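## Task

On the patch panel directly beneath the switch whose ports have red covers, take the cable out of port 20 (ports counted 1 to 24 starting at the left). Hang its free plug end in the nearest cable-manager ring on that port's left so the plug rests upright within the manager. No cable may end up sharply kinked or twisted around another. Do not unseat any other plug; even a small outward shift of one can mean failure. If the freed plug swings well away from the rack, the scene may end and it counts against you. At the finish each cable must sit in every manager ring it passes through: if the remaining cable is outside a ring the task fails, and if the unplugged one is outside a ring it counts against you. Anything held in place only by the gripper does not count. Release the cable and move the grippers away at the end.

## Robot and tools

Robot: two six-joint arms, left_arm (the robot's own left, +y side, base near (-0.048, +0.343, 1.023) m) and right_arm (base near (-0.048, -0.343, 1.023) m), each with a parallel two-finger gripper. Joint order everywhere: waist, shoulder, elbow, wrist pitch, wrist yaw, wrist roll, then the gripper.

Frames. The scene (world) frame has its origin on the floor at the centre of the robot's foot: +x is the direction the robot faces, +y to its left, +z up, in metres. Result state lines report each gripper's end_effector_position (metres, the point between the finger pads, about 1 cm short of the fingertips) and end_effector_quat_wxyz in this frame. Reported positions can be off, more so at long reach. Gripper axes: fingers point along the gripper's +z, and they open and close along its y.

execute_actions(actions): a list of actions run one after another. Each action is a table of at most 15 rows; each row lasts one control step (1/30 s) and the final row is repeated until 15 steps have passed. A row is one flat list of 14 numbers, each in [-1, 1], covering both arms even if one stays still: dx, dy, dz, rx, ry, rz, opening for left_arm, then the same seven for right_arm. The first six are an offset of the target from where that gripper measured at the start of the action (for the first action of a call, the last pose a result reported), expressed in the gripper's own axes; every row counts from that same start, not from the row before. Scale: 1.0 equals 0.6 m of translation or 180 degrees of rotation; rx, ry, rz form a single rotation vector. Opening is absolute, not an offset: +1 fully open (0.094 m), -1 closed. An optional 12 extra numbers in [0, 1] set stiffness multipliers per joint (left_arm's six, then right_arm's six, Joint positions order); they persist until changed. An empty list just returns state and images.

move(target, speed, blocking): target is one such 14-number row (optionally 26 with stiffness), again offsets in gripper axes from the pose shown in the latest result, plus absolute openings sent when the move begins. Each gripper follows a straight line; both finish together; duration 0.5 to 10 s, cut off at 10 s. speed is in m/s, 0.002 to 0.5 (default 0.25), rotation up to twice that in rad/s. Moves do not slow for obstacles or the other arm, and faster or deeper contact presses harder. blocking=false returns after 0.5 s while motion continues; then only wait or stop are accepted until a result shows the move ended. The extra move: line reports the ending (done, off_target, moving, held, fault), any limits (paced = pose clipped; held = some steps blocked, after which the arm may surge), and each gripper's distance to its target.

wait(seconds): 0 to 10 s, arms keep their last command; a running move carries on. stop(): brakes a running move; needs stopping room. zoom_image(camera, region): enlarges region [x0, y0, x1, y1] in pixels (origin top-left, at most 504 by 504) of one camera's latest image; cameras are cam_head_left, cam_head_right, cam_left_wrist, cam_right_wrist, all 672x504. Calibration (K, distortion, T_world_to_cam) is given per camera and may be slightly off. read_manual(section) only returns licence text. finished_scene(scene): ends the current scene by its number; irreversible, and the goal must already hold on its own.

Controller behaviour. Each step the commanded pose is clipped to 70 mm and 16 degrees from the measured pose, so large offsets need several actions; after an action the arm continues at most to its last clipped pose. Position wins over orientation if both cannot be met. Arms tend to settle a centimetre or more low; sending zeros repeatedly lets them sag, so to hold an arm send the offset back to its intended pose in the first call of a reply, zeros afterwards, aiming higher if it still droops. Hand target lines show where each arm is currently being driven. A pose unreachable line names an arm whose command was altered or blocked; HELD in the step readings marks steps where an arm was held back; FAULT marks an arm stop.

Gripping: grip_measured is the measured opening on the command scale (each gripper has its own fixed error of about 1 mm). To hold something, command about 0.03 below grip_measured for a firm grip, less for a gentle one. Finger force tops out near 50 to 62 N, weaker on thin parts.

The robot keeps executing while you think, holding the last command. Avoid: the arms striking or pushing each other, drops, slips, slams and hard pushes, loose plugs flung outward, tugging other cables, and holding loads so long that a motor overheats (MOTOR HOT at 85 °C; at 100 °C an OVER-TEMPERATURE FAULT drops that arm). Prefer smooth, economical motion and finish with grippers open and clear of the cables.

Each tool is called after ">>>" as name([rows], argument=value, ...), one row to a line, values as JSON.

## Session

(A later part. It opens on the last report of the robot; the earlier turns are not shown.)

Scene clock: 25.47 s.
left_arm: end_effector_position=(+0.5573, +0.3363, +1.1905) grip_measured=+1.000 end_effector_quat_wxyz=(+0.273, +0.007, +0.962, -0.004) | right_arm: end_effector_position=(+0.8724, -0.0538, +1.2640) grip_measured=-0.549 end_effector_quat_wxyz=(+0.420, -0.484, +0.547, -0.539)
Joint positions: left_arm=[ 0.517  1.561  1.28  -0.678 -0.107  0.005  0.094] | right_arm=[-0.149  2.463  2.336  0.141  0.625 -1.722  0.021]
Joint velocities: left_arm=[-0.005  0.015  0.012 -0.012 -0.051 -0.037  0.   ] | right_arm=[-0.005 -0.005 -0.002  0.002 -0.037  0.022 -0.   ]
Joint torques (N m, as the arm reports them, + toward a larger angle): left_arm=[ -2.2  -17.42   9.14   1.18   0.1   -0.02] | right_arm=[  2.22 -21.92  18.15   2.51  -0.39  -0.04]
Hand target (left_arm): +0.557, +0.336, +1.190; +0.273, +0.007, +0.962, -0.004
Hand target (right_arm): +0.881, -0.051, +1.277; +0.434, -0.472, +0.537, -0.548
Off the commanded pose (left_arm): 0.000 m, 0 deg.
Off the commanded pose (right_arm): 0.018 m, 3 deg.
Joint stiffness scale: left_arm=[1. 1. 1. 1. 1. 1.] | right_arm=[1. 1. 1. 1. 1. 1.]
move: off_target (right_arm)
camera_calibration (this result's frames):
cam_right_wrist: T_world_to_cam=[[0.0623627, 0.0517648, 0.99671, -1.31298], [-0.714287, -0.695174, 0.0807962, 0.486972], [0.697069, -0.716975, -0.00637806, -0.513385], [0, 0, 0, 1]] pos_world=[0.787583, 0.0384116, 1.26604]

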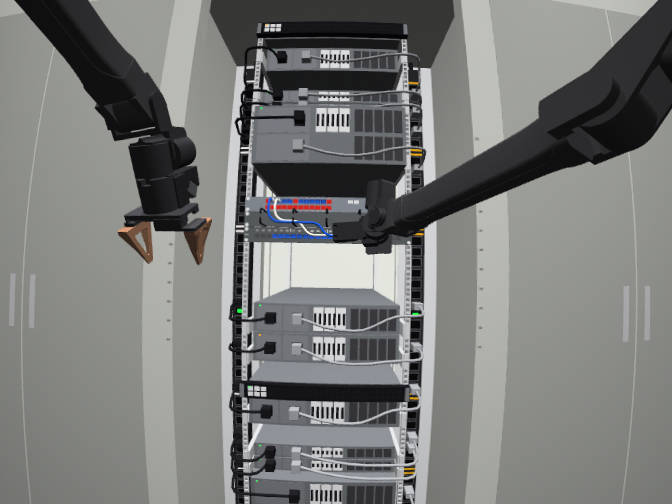

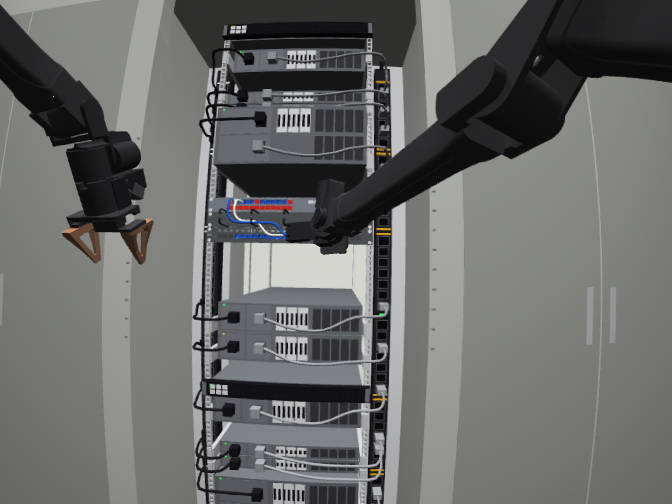

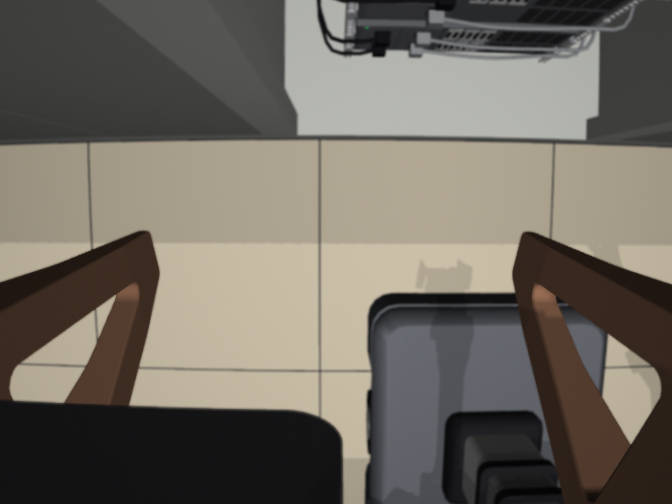

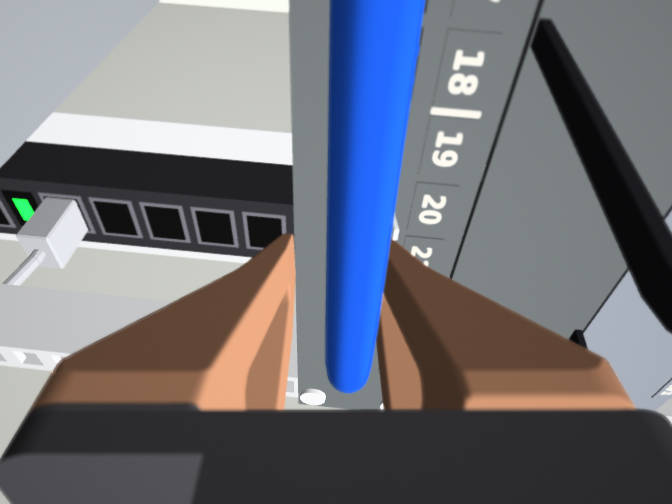

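>>> move(target=[0,0,0,0,0,0,1, -0.015,-0.04,0.02,0,0,0,-0.55], speed=0.02)

Scene clock: 27.43 s.
left_arm: end_effector_position=(+0.5573, +0.3363, +1.1905) grip_measured=+1.000 end_effector_quat_wxyz=(+0.273, +0.007, +0.962, -0.004) | right_arm: end_effector_position=(+0.8719, -0.0537, +1.2645) grip_measured=-0.549 end_effector_quat_wxyz=(+0.393, -0.499, +0.555, -0.537)
Joint positions: left_arm=[ 0.517  1.561  1.28  -0.678 -0.107  0.005  0.094] | right_arm=[-0.144  2.468  2.379  0.046  0.657 -1.723  0.021]
Joint velocities: left_arm=[ 0.005 -0.005 -0.012 -0.017 -0.066  0.037  0.   ] | right_arm=[-0.005 -0.005 -0.012 -0.017  0.022 -0.066  0.   ]
Joint torques (N m, as the arm reports them, + toward a larger angle): left_arm=[ -2.32 -17.5    9.11   1.18   0.08   0.  ] | right_arm=[  2.32 -22.05  19.97   2.09  -1.31   0.1 ]
Hand target (left_arm): +0.557, +0.336, +1.190; +0.273, +0.007, +0.962, -0.004
Hand target (right_arm): +0.882, -0.048, +1.286; +0.420, -0.484, +0.546, -0.539
Off the commanded pose (left_arm): 0.000 m, 0 deg.
Off the commanded pose (right_arm): 0.028 m, 4 deg.
Joint stiffness scale: left_arm=[1. 1. 1. 1. 1. 1.] | right_arm=[1. 1. 1. 1. 1. 1.]
move: off_target (right_arm)
camera_calibration (this result's frames):
cam_right_wrist: T_world_to_cam=[[0.117583, 0.07701, 0.990073, -1.35177], [-0.722397, -0.677468, 0.138489, 0.421696], [0.681407, -0.73151, -0.0240271, -0.47781], [0, 0, 0, 1]] pos_world=[0.789161, 0.0402623, 1.26847]

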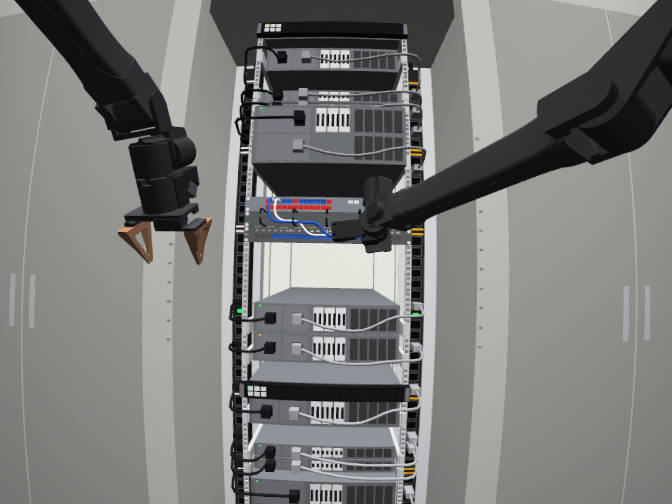

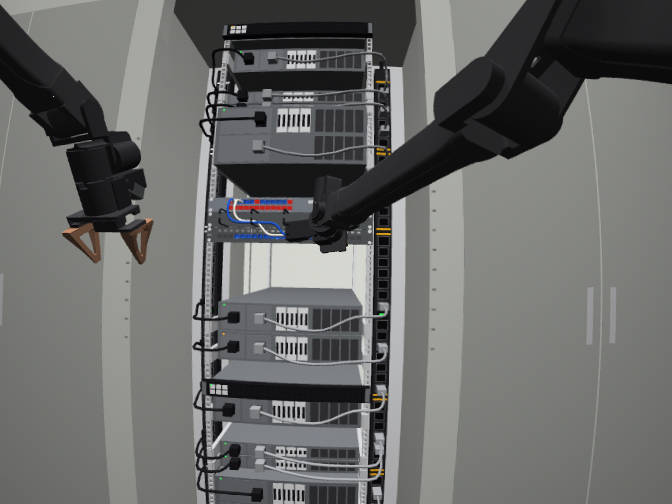

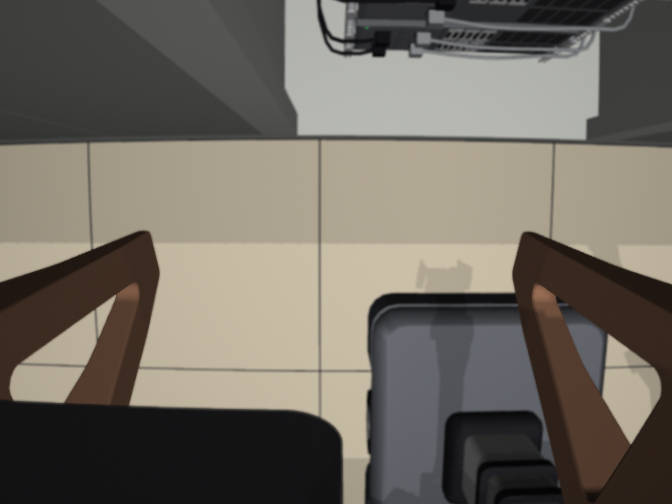

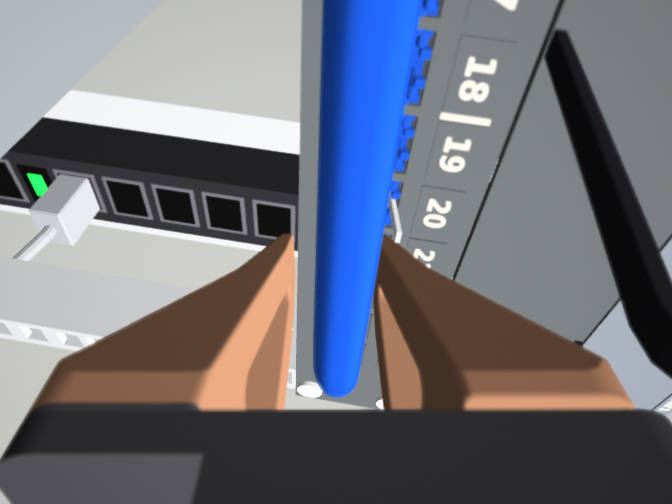

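>>> move(target=[0,0,0,0,0,0,1, -0.01,-0.02,-0.035,0.045,-0.035,0,-0.55], speed=0.03)

Scene clock: 30.87 s.
left_arm: end_effector_position=(+0.5573, +0.3363, +1.1905) grip_measured=+1.000 end_effector_quat_wxyz=(+0.273, +0.007, +0.962, -0.004) | right_arm: end_effector_position=(+0.8551, -0.0411, +1.2710) grip_measured=-0.549 end_effector_quat_wxyz=(-0.456, +0.499, -0.500, +0.542)
Joint positions: left_arm=[ 0.517  1.561  1.28  -0.678 -0.107  0.005  0.094] | right_arm=[-0.143  2.394  2.179  0.298  0.527 -1.785  0.021]
Joint velocities: left_arm=[-0.005 -0.024 -0.002 -0.002  0.007 -0.081  0.   ] | right_arm=[-0.005  0.005  0.002  0.022  0.007  0.022 -0.   ]
Joint torques (N m, as the arm reports them, + toward a larger angle): left_arm=[ -2.37 -17.56   9.09   1.2    0.11  -0.02] | right_arm=[  2.6  -24.37  10.83   2.23  -0.17  -0.03]
Hand target (left_arm): +0.557, +0.336, +1.190; +0.273, +0.007, +0.962, -0.004
Hand target (right_arm): +0.854, -0.043, +1.278; -0.457, +0.497, -0.494, +0.547
Off the commanded pose (left_arm): 0.000 m, 0 deg.
Off the commanded pose (right_arm): 0.007 m, 1 deg.
Joint stiffness scale: left_arm=[1. 1. 1. 1. 1. 1.] | right_arm=[1. 1. 1. 1. 1. 1.]
move: done
camera_calibration (this result's frames):
cam_right_wrist: T_world_to_cam=[[-0.00866007, 0.0852312, 0.996324, -1.25694], [-0.648025, -0.759306, 0.0593227, 0.450877], [0.76157, -0.645128, 0.0618076, -0.631097], [0, 0, 0, 1]] pos_world=[0.761918, 0.0423453, 1.26458]

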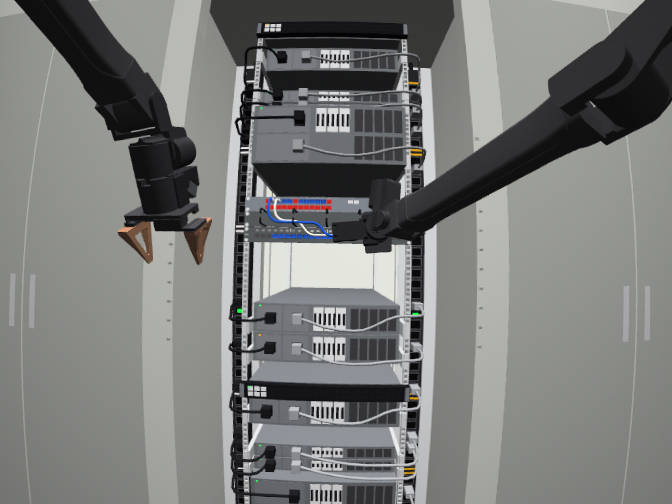

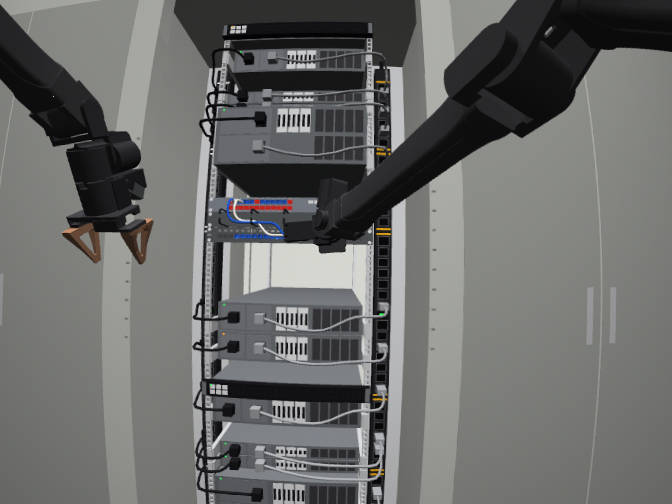

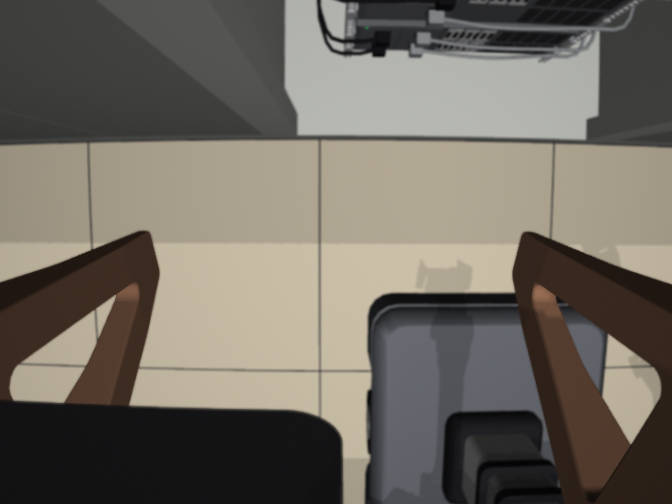

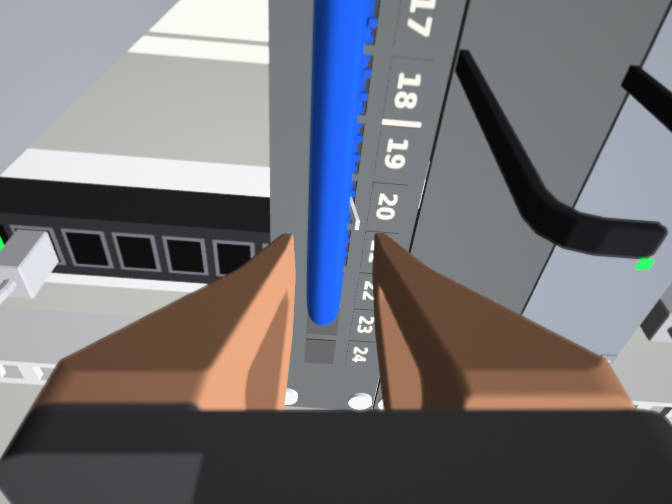

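Roll is off ~5°; fix (rz+).

>>> move(target=[0,0,0,0,0,0,1, 0.012,-0.025,0.075,0,0,0.03,-0.5], speed=0.02)

Scene clock: 33.73 s.
left_arm: end_effector_position=(+0.5573, +0.3363, +1.1905) grip_measured=+1.000 end_effector_quat_wxyz=(+0.273, +0.007, +0.962, -0.004) | right_arm: end_effector_position=(+0.8738, -0.0375, +1.2784) grip_measured=-0.502 end_effector_quat_wxyz=(+0.468, -0.492, +0.524, -0.514)
Joint positions: left_arm=[ 0.517  1.561  1.28  -0.678 -0.107  0.005  0.094] | right_arm=[-0.149  2.451  2.33   0.164  0.517 -1.695  0.023]
Joint velocities: left_arm=[-0.005 -0.005  0.007 -0.002 -0.037 -0.095  0.   ] | right_arm=[ 0.005  0.005  0.012 -0.017  0.007 -0.022 -0.   ]
Joint torques (N m, as the arm reports them, + toward a larger angle): left_arm=[ -2.37 -17.37   9.16   1.17   0.11   0.  ] | right_arm=[  0.33 -20.87  20.41   1.72  -0.97   0.15]
Hand target (left_arm): +0.557, +0.336, +1.190; +0.273, +0.007, +0.962, -0.004
Hand target (right_arm): +0.892, -0.053, +1.286; +0.481, -0.475, +0.522, -0.520
Off the commanded pose (left_arm): 0.000 m, 0 deg.
Off the commanded pose (right_arm): 0.030 m, 2 deg.
Joint stiffness scale: left_arm=[1. 1. 1. 1. 1. 1.] | right_arm=[1. 1. 1. 1. 1. 1.]
move: off_target (right_arm)
camera_calibration (this result's frames):
cam_right_wrist: T_world_to_cam=[[0.0184239, 0.0135553, 0.999738, -1.29511], [-0.640833, -0.767359, 0.0222143, 0.506134], [0.767459, -0.641075, -0.00545103, -0.562428], [0, 0, 0, 1]] pos_world=[0.779849, 0.0453837, 1.28046]

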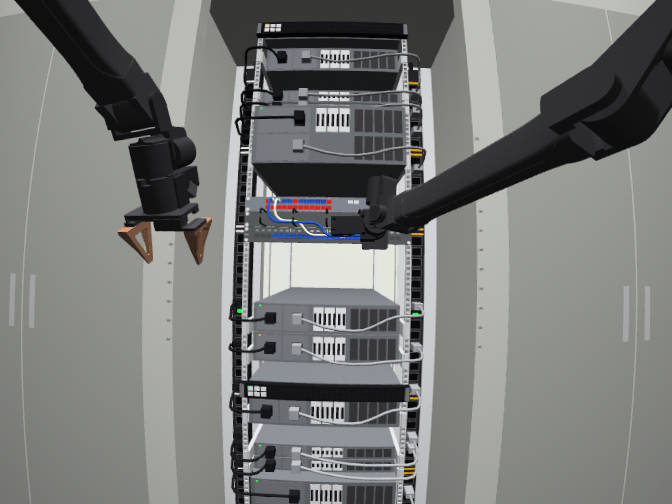

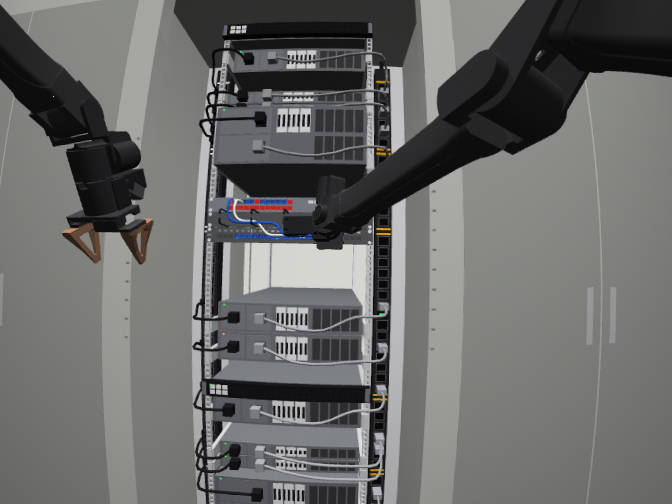

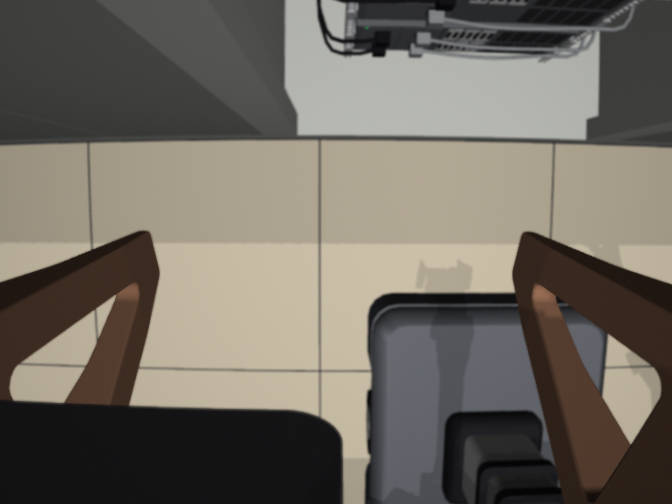

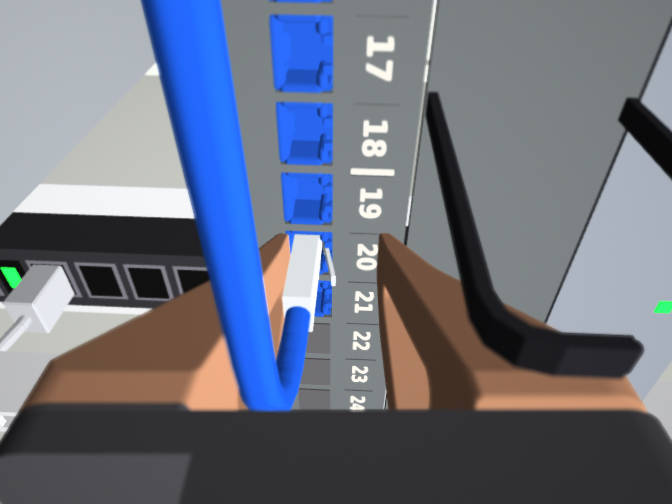

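>>> move(target=[0,0,0,0,0,0,1, 0.045,0.012,0.015,0,0,0,-0.55], speed=0.02)

Scene clock: 35.70 s.
left_arm: end_effector_position=(+0.5573, +0.3363, +1.1905) grip_measured=+1.000 end_effector_quat_wxyz=(+0.273, +0.007, +0.962, -0.004) | right_arm: end_effector_position=(+0.8733, -0.0398, +1.2676) grip_measured=-0.548 end_effector_quat_wxyz=(+0.471, -0.502, +0.519, -0.506)
Joint positions: left_arm=[ 0.517  1.561  1.28  -0.678 -0.107  0.005  0.094] | right_arm=[-0.157  2.441  2.292  0.175  0.484 -1.693  0.021]
Joint velocities: left_arm=[-0.005  0.005 -0.017 -0.012 -0.051 -0.051  0.   ] | right_arm=[-0.005  0.005  0.007  0.007  0.051  0.037 -0.   ]
Joint torques (N m, as the arm reports them, + toward a larger angle): left_arm=[ -2.5  -17.33   9.09   1.17   0.1   -0.02] | right_arm=[  0.01 -24.75  10.97   2.31  -0.07   0.1 ]
Hand target (left_arm): +0.557, +0.336, +1.190; +0.273, +0.007, +0.962, -0.004
Hand target (right_arm): +0.881, -0.065, +1.271; +0.468, -0.492, +0.524, -0.515
Off the commanded pose (left_arm): 0.000 m, 0 deg.
Off the commanded pose (right_arm): 0.027 m, 2 deg.
Joint stiffness scale: left_arm=[1. 1. 1. 1. 1. 1.] | right_arm=[1. 1. 1. 1. 1. 1.]
move: off_target (right_arm)
camera_calibration (this result's frames):
cam_right_wrist: T_world_to_cam=[[0.0298332, 0.0178921, 0.999395, -1.29364], [-0.62007, -0.783871, 0.0325435, 0.47244], [0.783979, -0.620666, -0.012291, -0.568527], [0, 0, 0, 1]] pos_world=[0.777253, 0.0406129, 1.27049]

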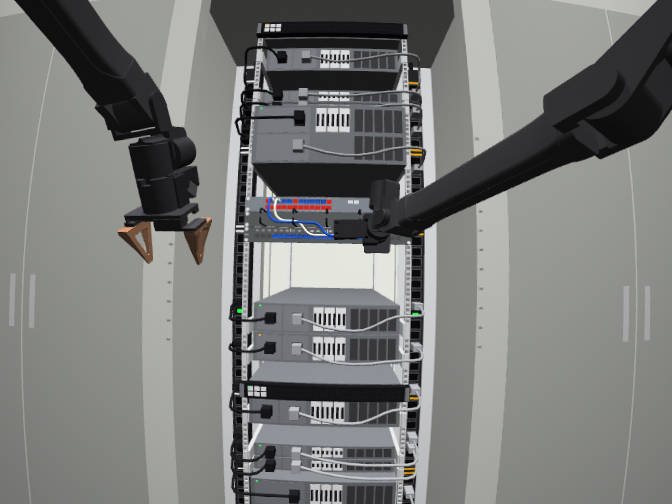

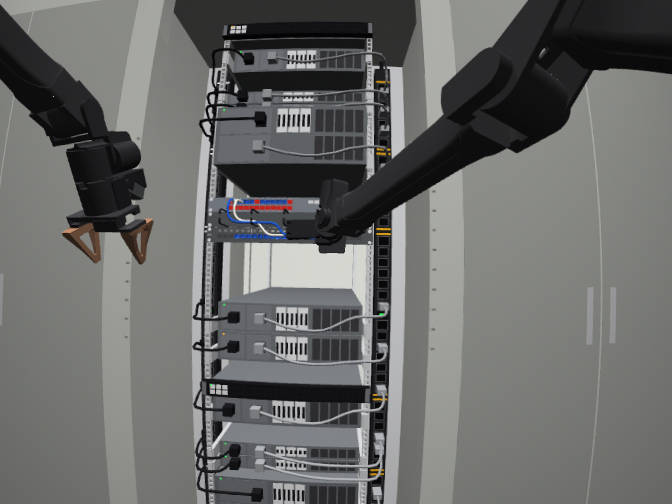

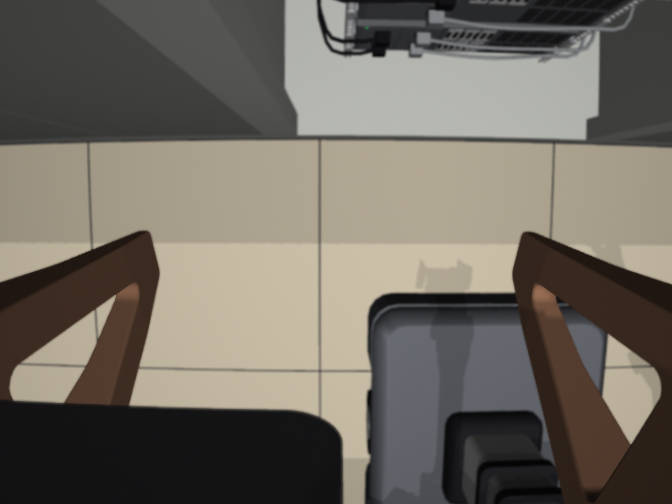

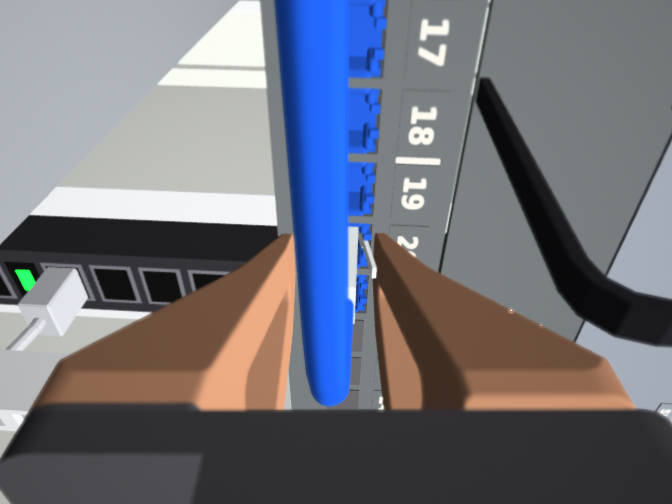

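>>> move(target=[0,0,0,0,0,0,1, 0.02,-0.015,0.01,0,0,0,-0.93], speed=0.02)

>>> move(target=[0,0,0,0,0,0,1, 0.01,-0.01,-0.05,0,0,0,-0.93], speed=0.02)

Scene clock: 37.00 s.
left_arm: end_effector_position=(+0.5573, +0.3363, +1.1905) grip_measured=+1.000 end_effector_quat_wxyz=(+0.273, +0.007, +0.962, -0.004) | right_arm: end_effector_position=(+0.8730, -0.0392, +1.2705) grip_measured=-0.885 end_effector_quat_wxyz=(+0.473, -0.504, +0.517, -0.505)
Joint positions: left_arm=[ 0.517  1.561  1.28  -0.678 -0.107  0.005  0.094] | right_arm=[-0.157  2.436  2.292  0.17   0.477 -1.692  0.005]
Joint velocities: left_arm=[-0.015 -0.005 -0.007 -0.007  0.022 -0.037  0.   ] | right_arm=[-0.005 -0.005 -0.007  0.002  0.081  0.022  0.001]
Joint torques (N m, as the arm reports them, + toward a larger angle): left_arm=[ -2.33 -17.28   9.15   1.18   0.1   -0.01] | right_arm=[  1.02 -24.34  12.82   1.39  -0.36   0.12]
Hand target (left_arm): +0.557, +0.336, +1.190; +0.273, +0.007, +0.962, -0.004
Hand target (right_arm): +0.879, -0.052, +1.276; +0.471, -0.502, +0.519, -0.506
Off the commanded pose (left_arm): 0.000 m, 0 deg.
Off the commanded pose (right_arm): 0.015 m, 0 deg.
Joint stiffness scale: left_arm=[1. 1. 1. 1. 1. 1.] | right_arm=[1. 1. 1. 1. 1. 1.]
move: off_target (right_arm)
camera_calibration (this result's frames):
cam_right_wrist: T_world_to_cam=[[0.0300582, 0.0179333, 0.999387, -1.29678], [-0.614907, -0.787924, 0.032633, 0.467797], [0.788026, -0.615511, -0.0126563, -0.570728], [0, 0, 0, 1]] pos_world=[0.77638, 0.0405543, 1.27349]

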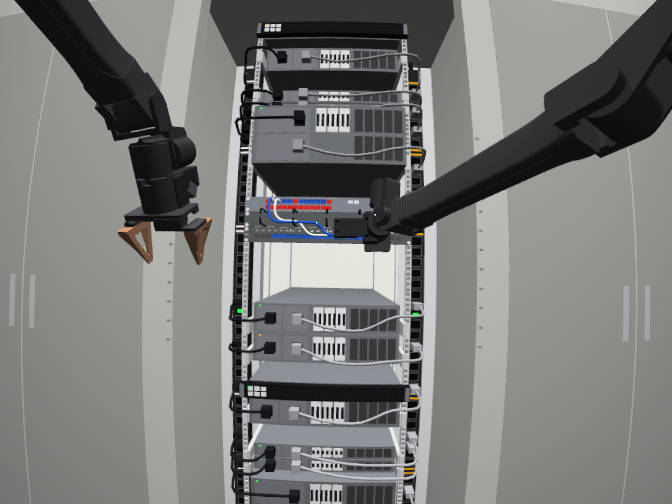

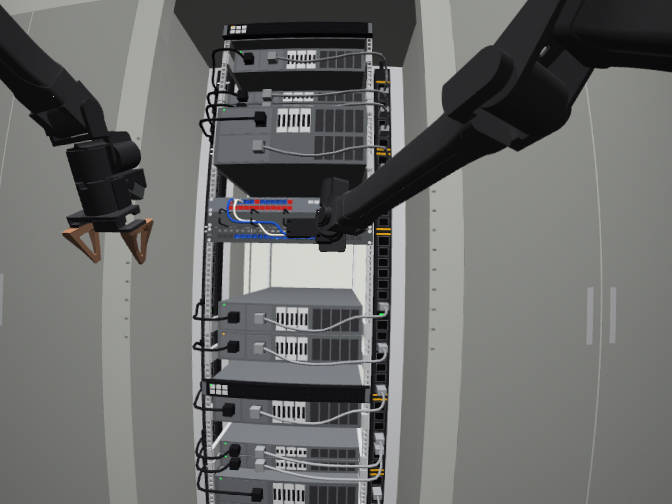

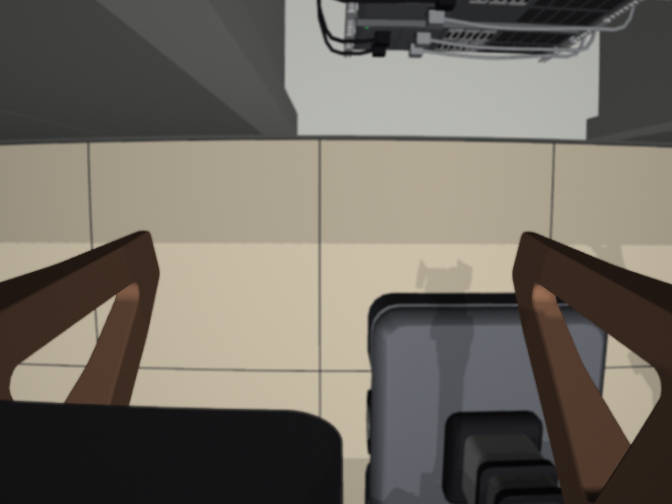

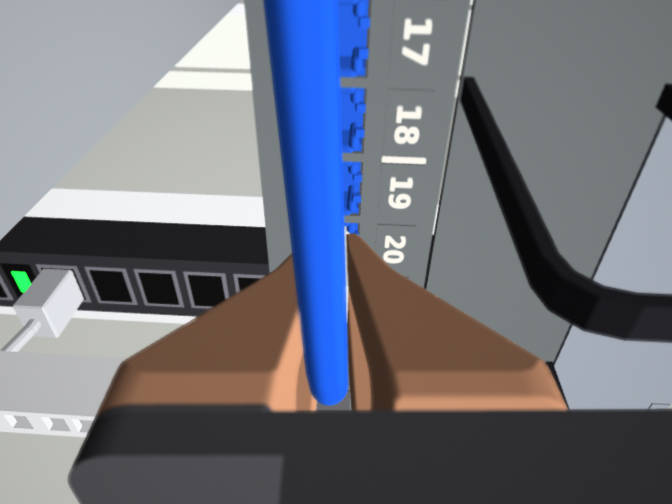

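Scene clock: 38.90 s.
left_arm: end_effector_position=(+0.5573, +0.3363, +1.1905) grip_measured=+1.000 end_effector_quat_wxyz=(+0.273, +0.007, +0.962, -0.004) | right_arm: end_effector_position=(+0.8472, -0.0503, +1.2722) grip_measured=-0.885 end_effector_quat_wxyz=(+0.467, -0.508, +0.520, -0.503)
Joint positions: left_arm=[ 0.517  1.561  1.28  -0.678 -0.107  0.005  0.094] | right_arm=[-0.155  2.33   2.107  0.234  0.483 -1.692  0.005]
Joint velocities: left_arm=[-0.005 -0.015 -0.017  0.007 -0.007 -0.022  0.   ] | right_arm=[ 0.005  0.005 -0.012 -0.012 -0.051  0.051 -0.   ]
Joint torques (N m, as the arm reports them, + toward a larger angle): left_arm=[ -2.4  -17.51   9.14   1.16   0.11   0.  ] | right_arm=[  3.21 -23.68  10.62   2.48   0.24   0.11]
Hand target (left_arm): +0.557, +0.336, +1.190; +0.273, +0.007, +0.962, -0.004
Hand target (right_arm): +0.843, -0.044, +1.278; -0.473, +0.504, -0.517, +0.505
Off the commanded pose (left_arm): 0.000 m, 0 deg.
Off the commanded pose (right_arm): 0.010 m, 1 deg.
Joint stiffness scale: left_arm=[1. 1. 1. 1. 1. 1.] | right_arm=[1. 1. 1. 1. 1. 1.]
move: done
camera_calibration (this result's frames):
cam_right_wrist: T_world_to_cam=[[0.0432849, 0.0238471, 0.998778, -1.30764], [-0.61645, -0.786079, 0.0454843, 0.428204], [0.786204, -0.617665, -0.0193249, -0.547296], [0, 0, 0, 1]] pos_world=[0.750853, 0.0297394, 1.27599]

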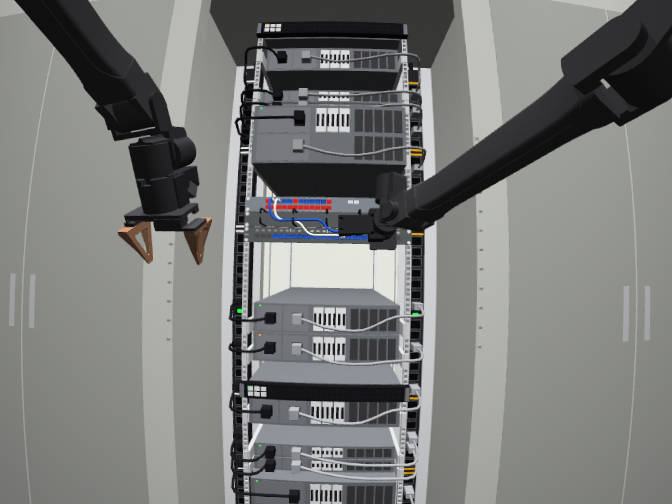

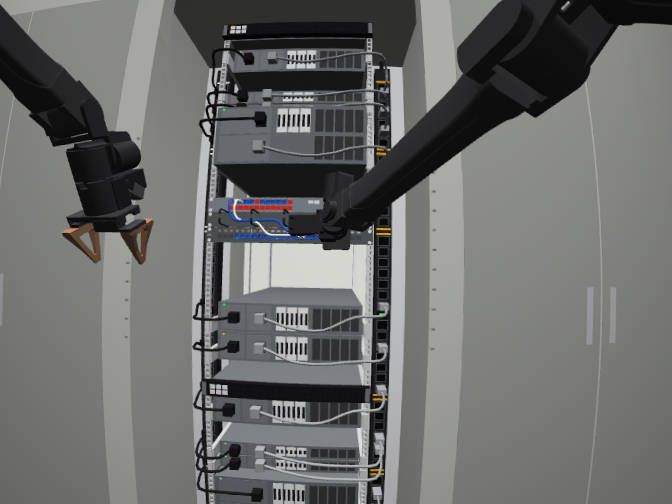

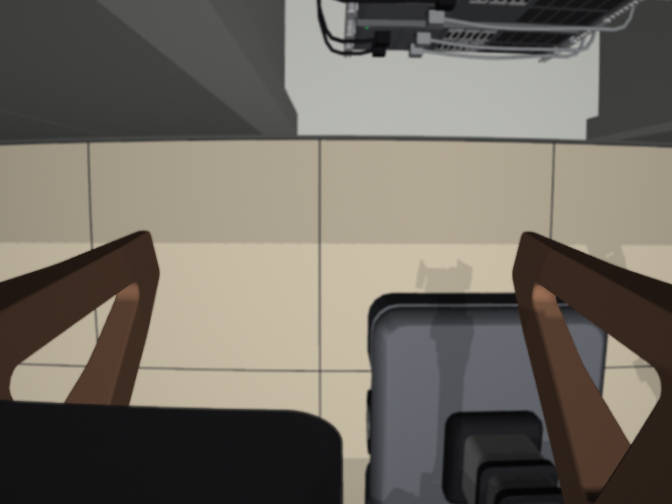

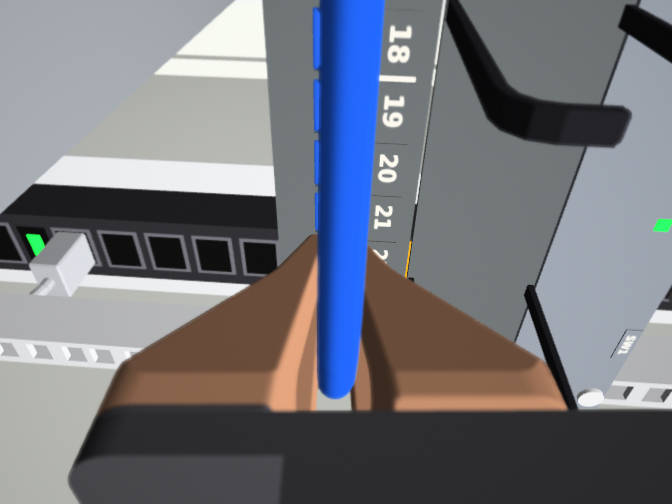

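Out.

>>> move(target=[0,0,0,0,0,0,1, -0.025,0,-0.05,0,0,0,-0.93], speed=0.03)

>>> move(target=[0,0,0,0,0,0,1, 0,-0.085,0,0.01,0,0,-0.93], speed=0.03)

>>> zoom_image(camera="cam_head_left", region=[240,170,400,260])

Scene clock: 40.60 s.
left_arm: end_effector_position=(+0.5573, +0.3363, +1.1905) grip_measured=+1.000 end_effector_quat_wxyz=(+0.273, +0.007, +0.962, -0.004) | right_arm: end_effector_position=(+0.8239, -0.0442, +1.2656) grip_measured=-0.885 end_effector_quat_wxyz=(+0.459, -0.512, +0.523, -0.503)
Joint positions: left_arm=[ 0.517  1.561  1.28  -0.678 -0.107  0.005  0.094] | right_arm=[-0.134  2.278  2.     0.273  0.514 -1.692  0.005]
Joint velocities: left_arm=[-0.015 -0.015 -0.022 -0.007  0.022 -0.051  0.   ] | right_arm=[-0.005 -0.005 -0.012 -0.007  0.066 -0.051 -0.   ]
Joint torques (N m, as the arm reports them, + toward a larger angle): left_arm=[ -2.49 -17.56   9.14   1.16   0.11   0.  ] | right_arm=[  2.79 -23.18  10.73   2.49   0.23   0.11]
Hand target (left_arm): +0.557, +0.336, +1.190; +0.273, +0.007, +0.962, -0.004
Hand target (right_arm): +0.818, -0.034, +1.274; -0.467, +0.508, -0.520, +0.503
Off the commanded pose (left_arm): 0.000 m, 0 deg.
Off the commanded pose (right_arm): 0.014 m, 1 deg.
Joint stiffness scale: left_arm=[1. 1. 1. 1. 1. 1.] | right_arm=[1. 1. 1. 1. 1. 1.]
move: off_target (right_arm)
camera_calibration (this result's frames):
cam_right_wrist: T_world_to_cam=[[0.059852, 0.0312621, 0.997718, -1.31217], [-0.621809, -0.780729, 0.0617647, 0.403016], [0.780878, -0.624087, -0.0272892, -0.511179], [0, 0, 0, 1]] pos_world=[0.728304, 0.0366474, 1.27033]

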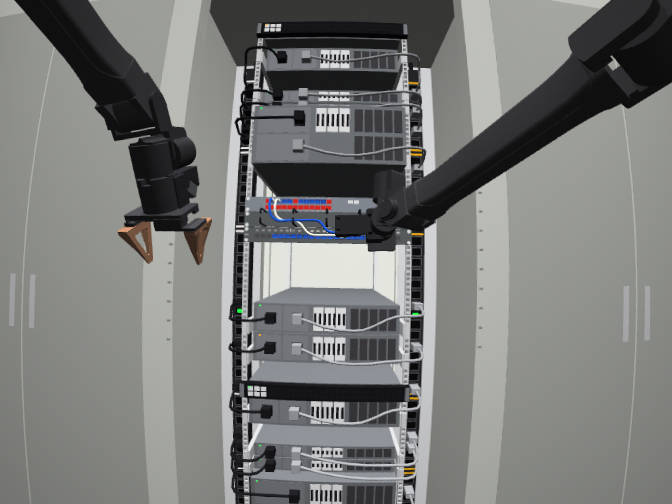

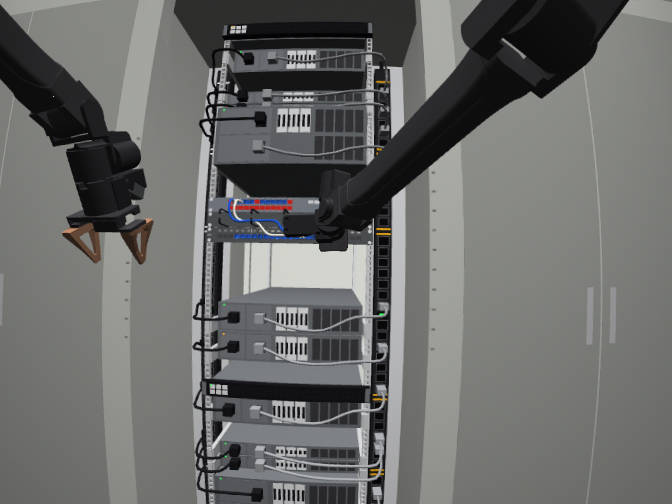

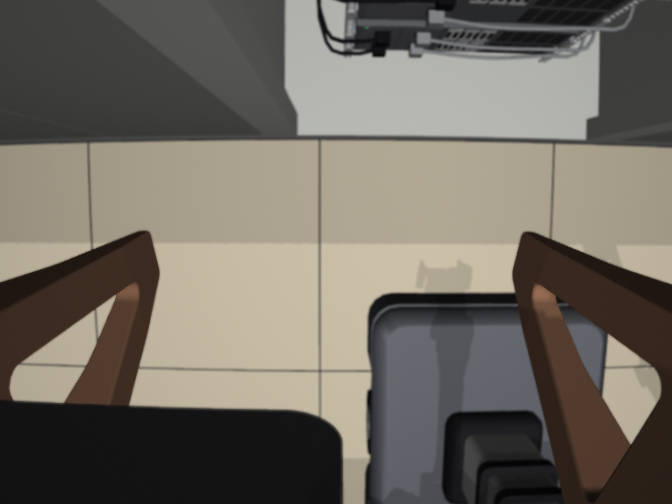

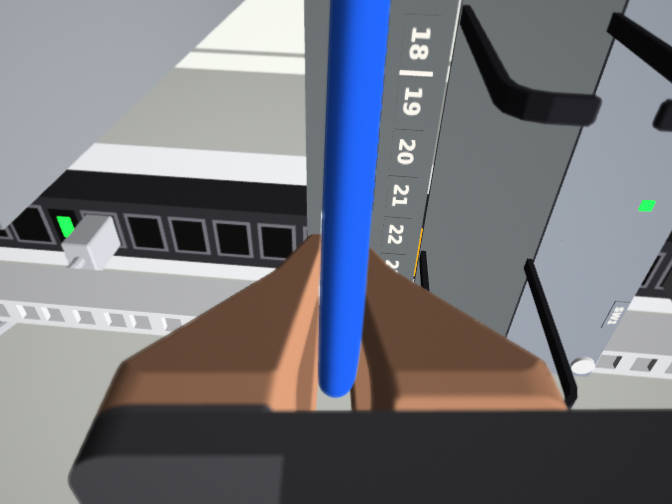

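Scene clock: 42.63 s.
left_arm: end_effector_position=(+0.5573, +0.3363, +1.1905) grip_measured=+1.000 end_effector_quat_wxyz=(+0.273, +0.007, +0.962, -0.004) | right_arm: end_effector_position=(+0.8214, -0.0469, +1.2782) grip_measured=-0.885 end_effector_quat_wxyz=(+0.453, -0.519, +0.524, -0.501)
Joint positions: left_arm=[ 0.517  1.561  1.28  -0.678 -0.107  0.005  0.094] | right_arm=[-0.134  2.254  2.     0.231  0.514 -1.694  0.005]
Joint velocities: left_arm=[-0.015 -0.015 -0.012 -0.002  0.051 -0.037  0.   ] | right_arm=[-0.005 -0.015 -0.002 -0.002  0.022 -0.007 -0.   ]
Joint torques (N m, as the arm reports them, + toward a larger angle): left_arm=[ -2.46 -17.34   9.16   1.15   0.11  -0.01] | right_arm=[  2.61 -23.42  16.08   1.64   0.12  -0.04]
Hand target (left_arm): +0.557, +0.336, +1.190; +0.273, +0.007, +0.962, -0.004
Hand target (right_arm): +0.825, -0.045, +1.316; -0.467, +0.504, -0.516, +0.511
Off the commanded pose (left_arm): 0.000 m, 0 deg.
Off the commanded pose (right_arm): 0.039 m, 3 deg.
Joint stiffness scale: left_arm=[1. 1. 1. 1. 1. 1.] | right_arm=[1. 1. 1. 1. 1. 1.]
move: off_target (right_arm)
camera_calibration (this result's frames):
cam_right_wrist: T_world_to_cam=[[0.075162, 0.0403542, 0.996354, -1.33489], [-0.61915, -0.781354, 0.0783531, 0.375058], [0.781668, -0.622782, -0.0337428, -0.502933], [0, 0, 0, 1]] pos_world=[0.725677, 0.0337046, 1.28367]

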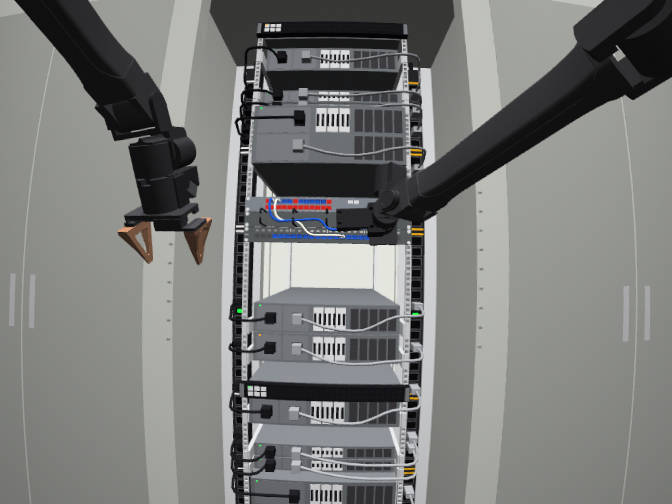

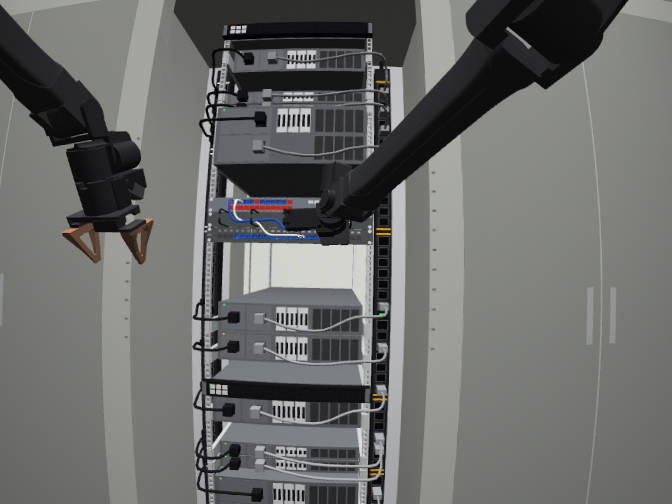

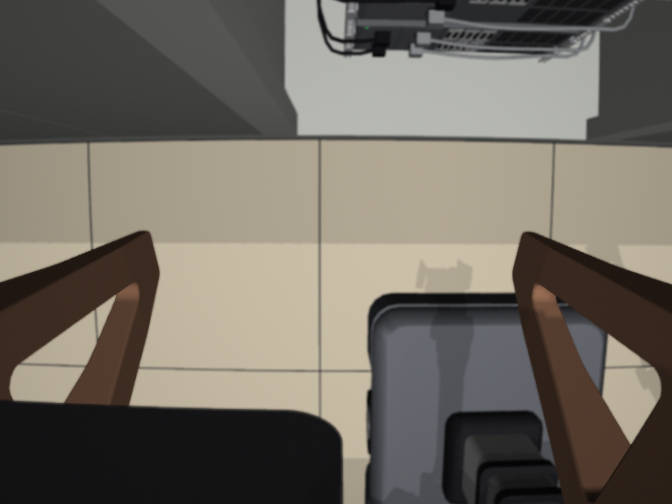

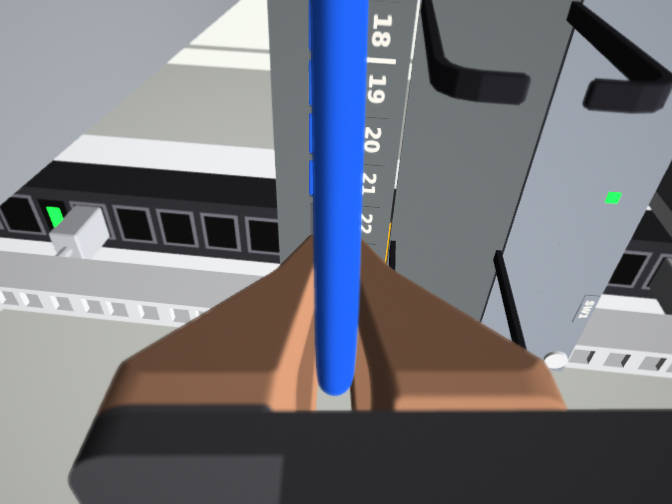

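Region (240, 170, 400, 260) of cam_head_left's 672x504 image, scaled by 3.150, with more detail than that image has; it fills the top 284 rows of this view, and the rest is white.

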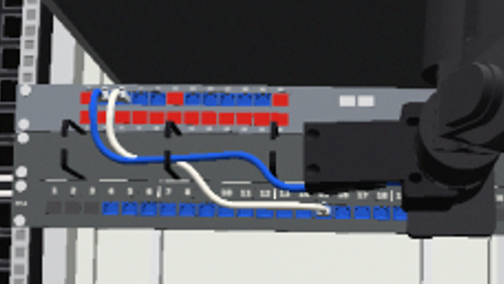

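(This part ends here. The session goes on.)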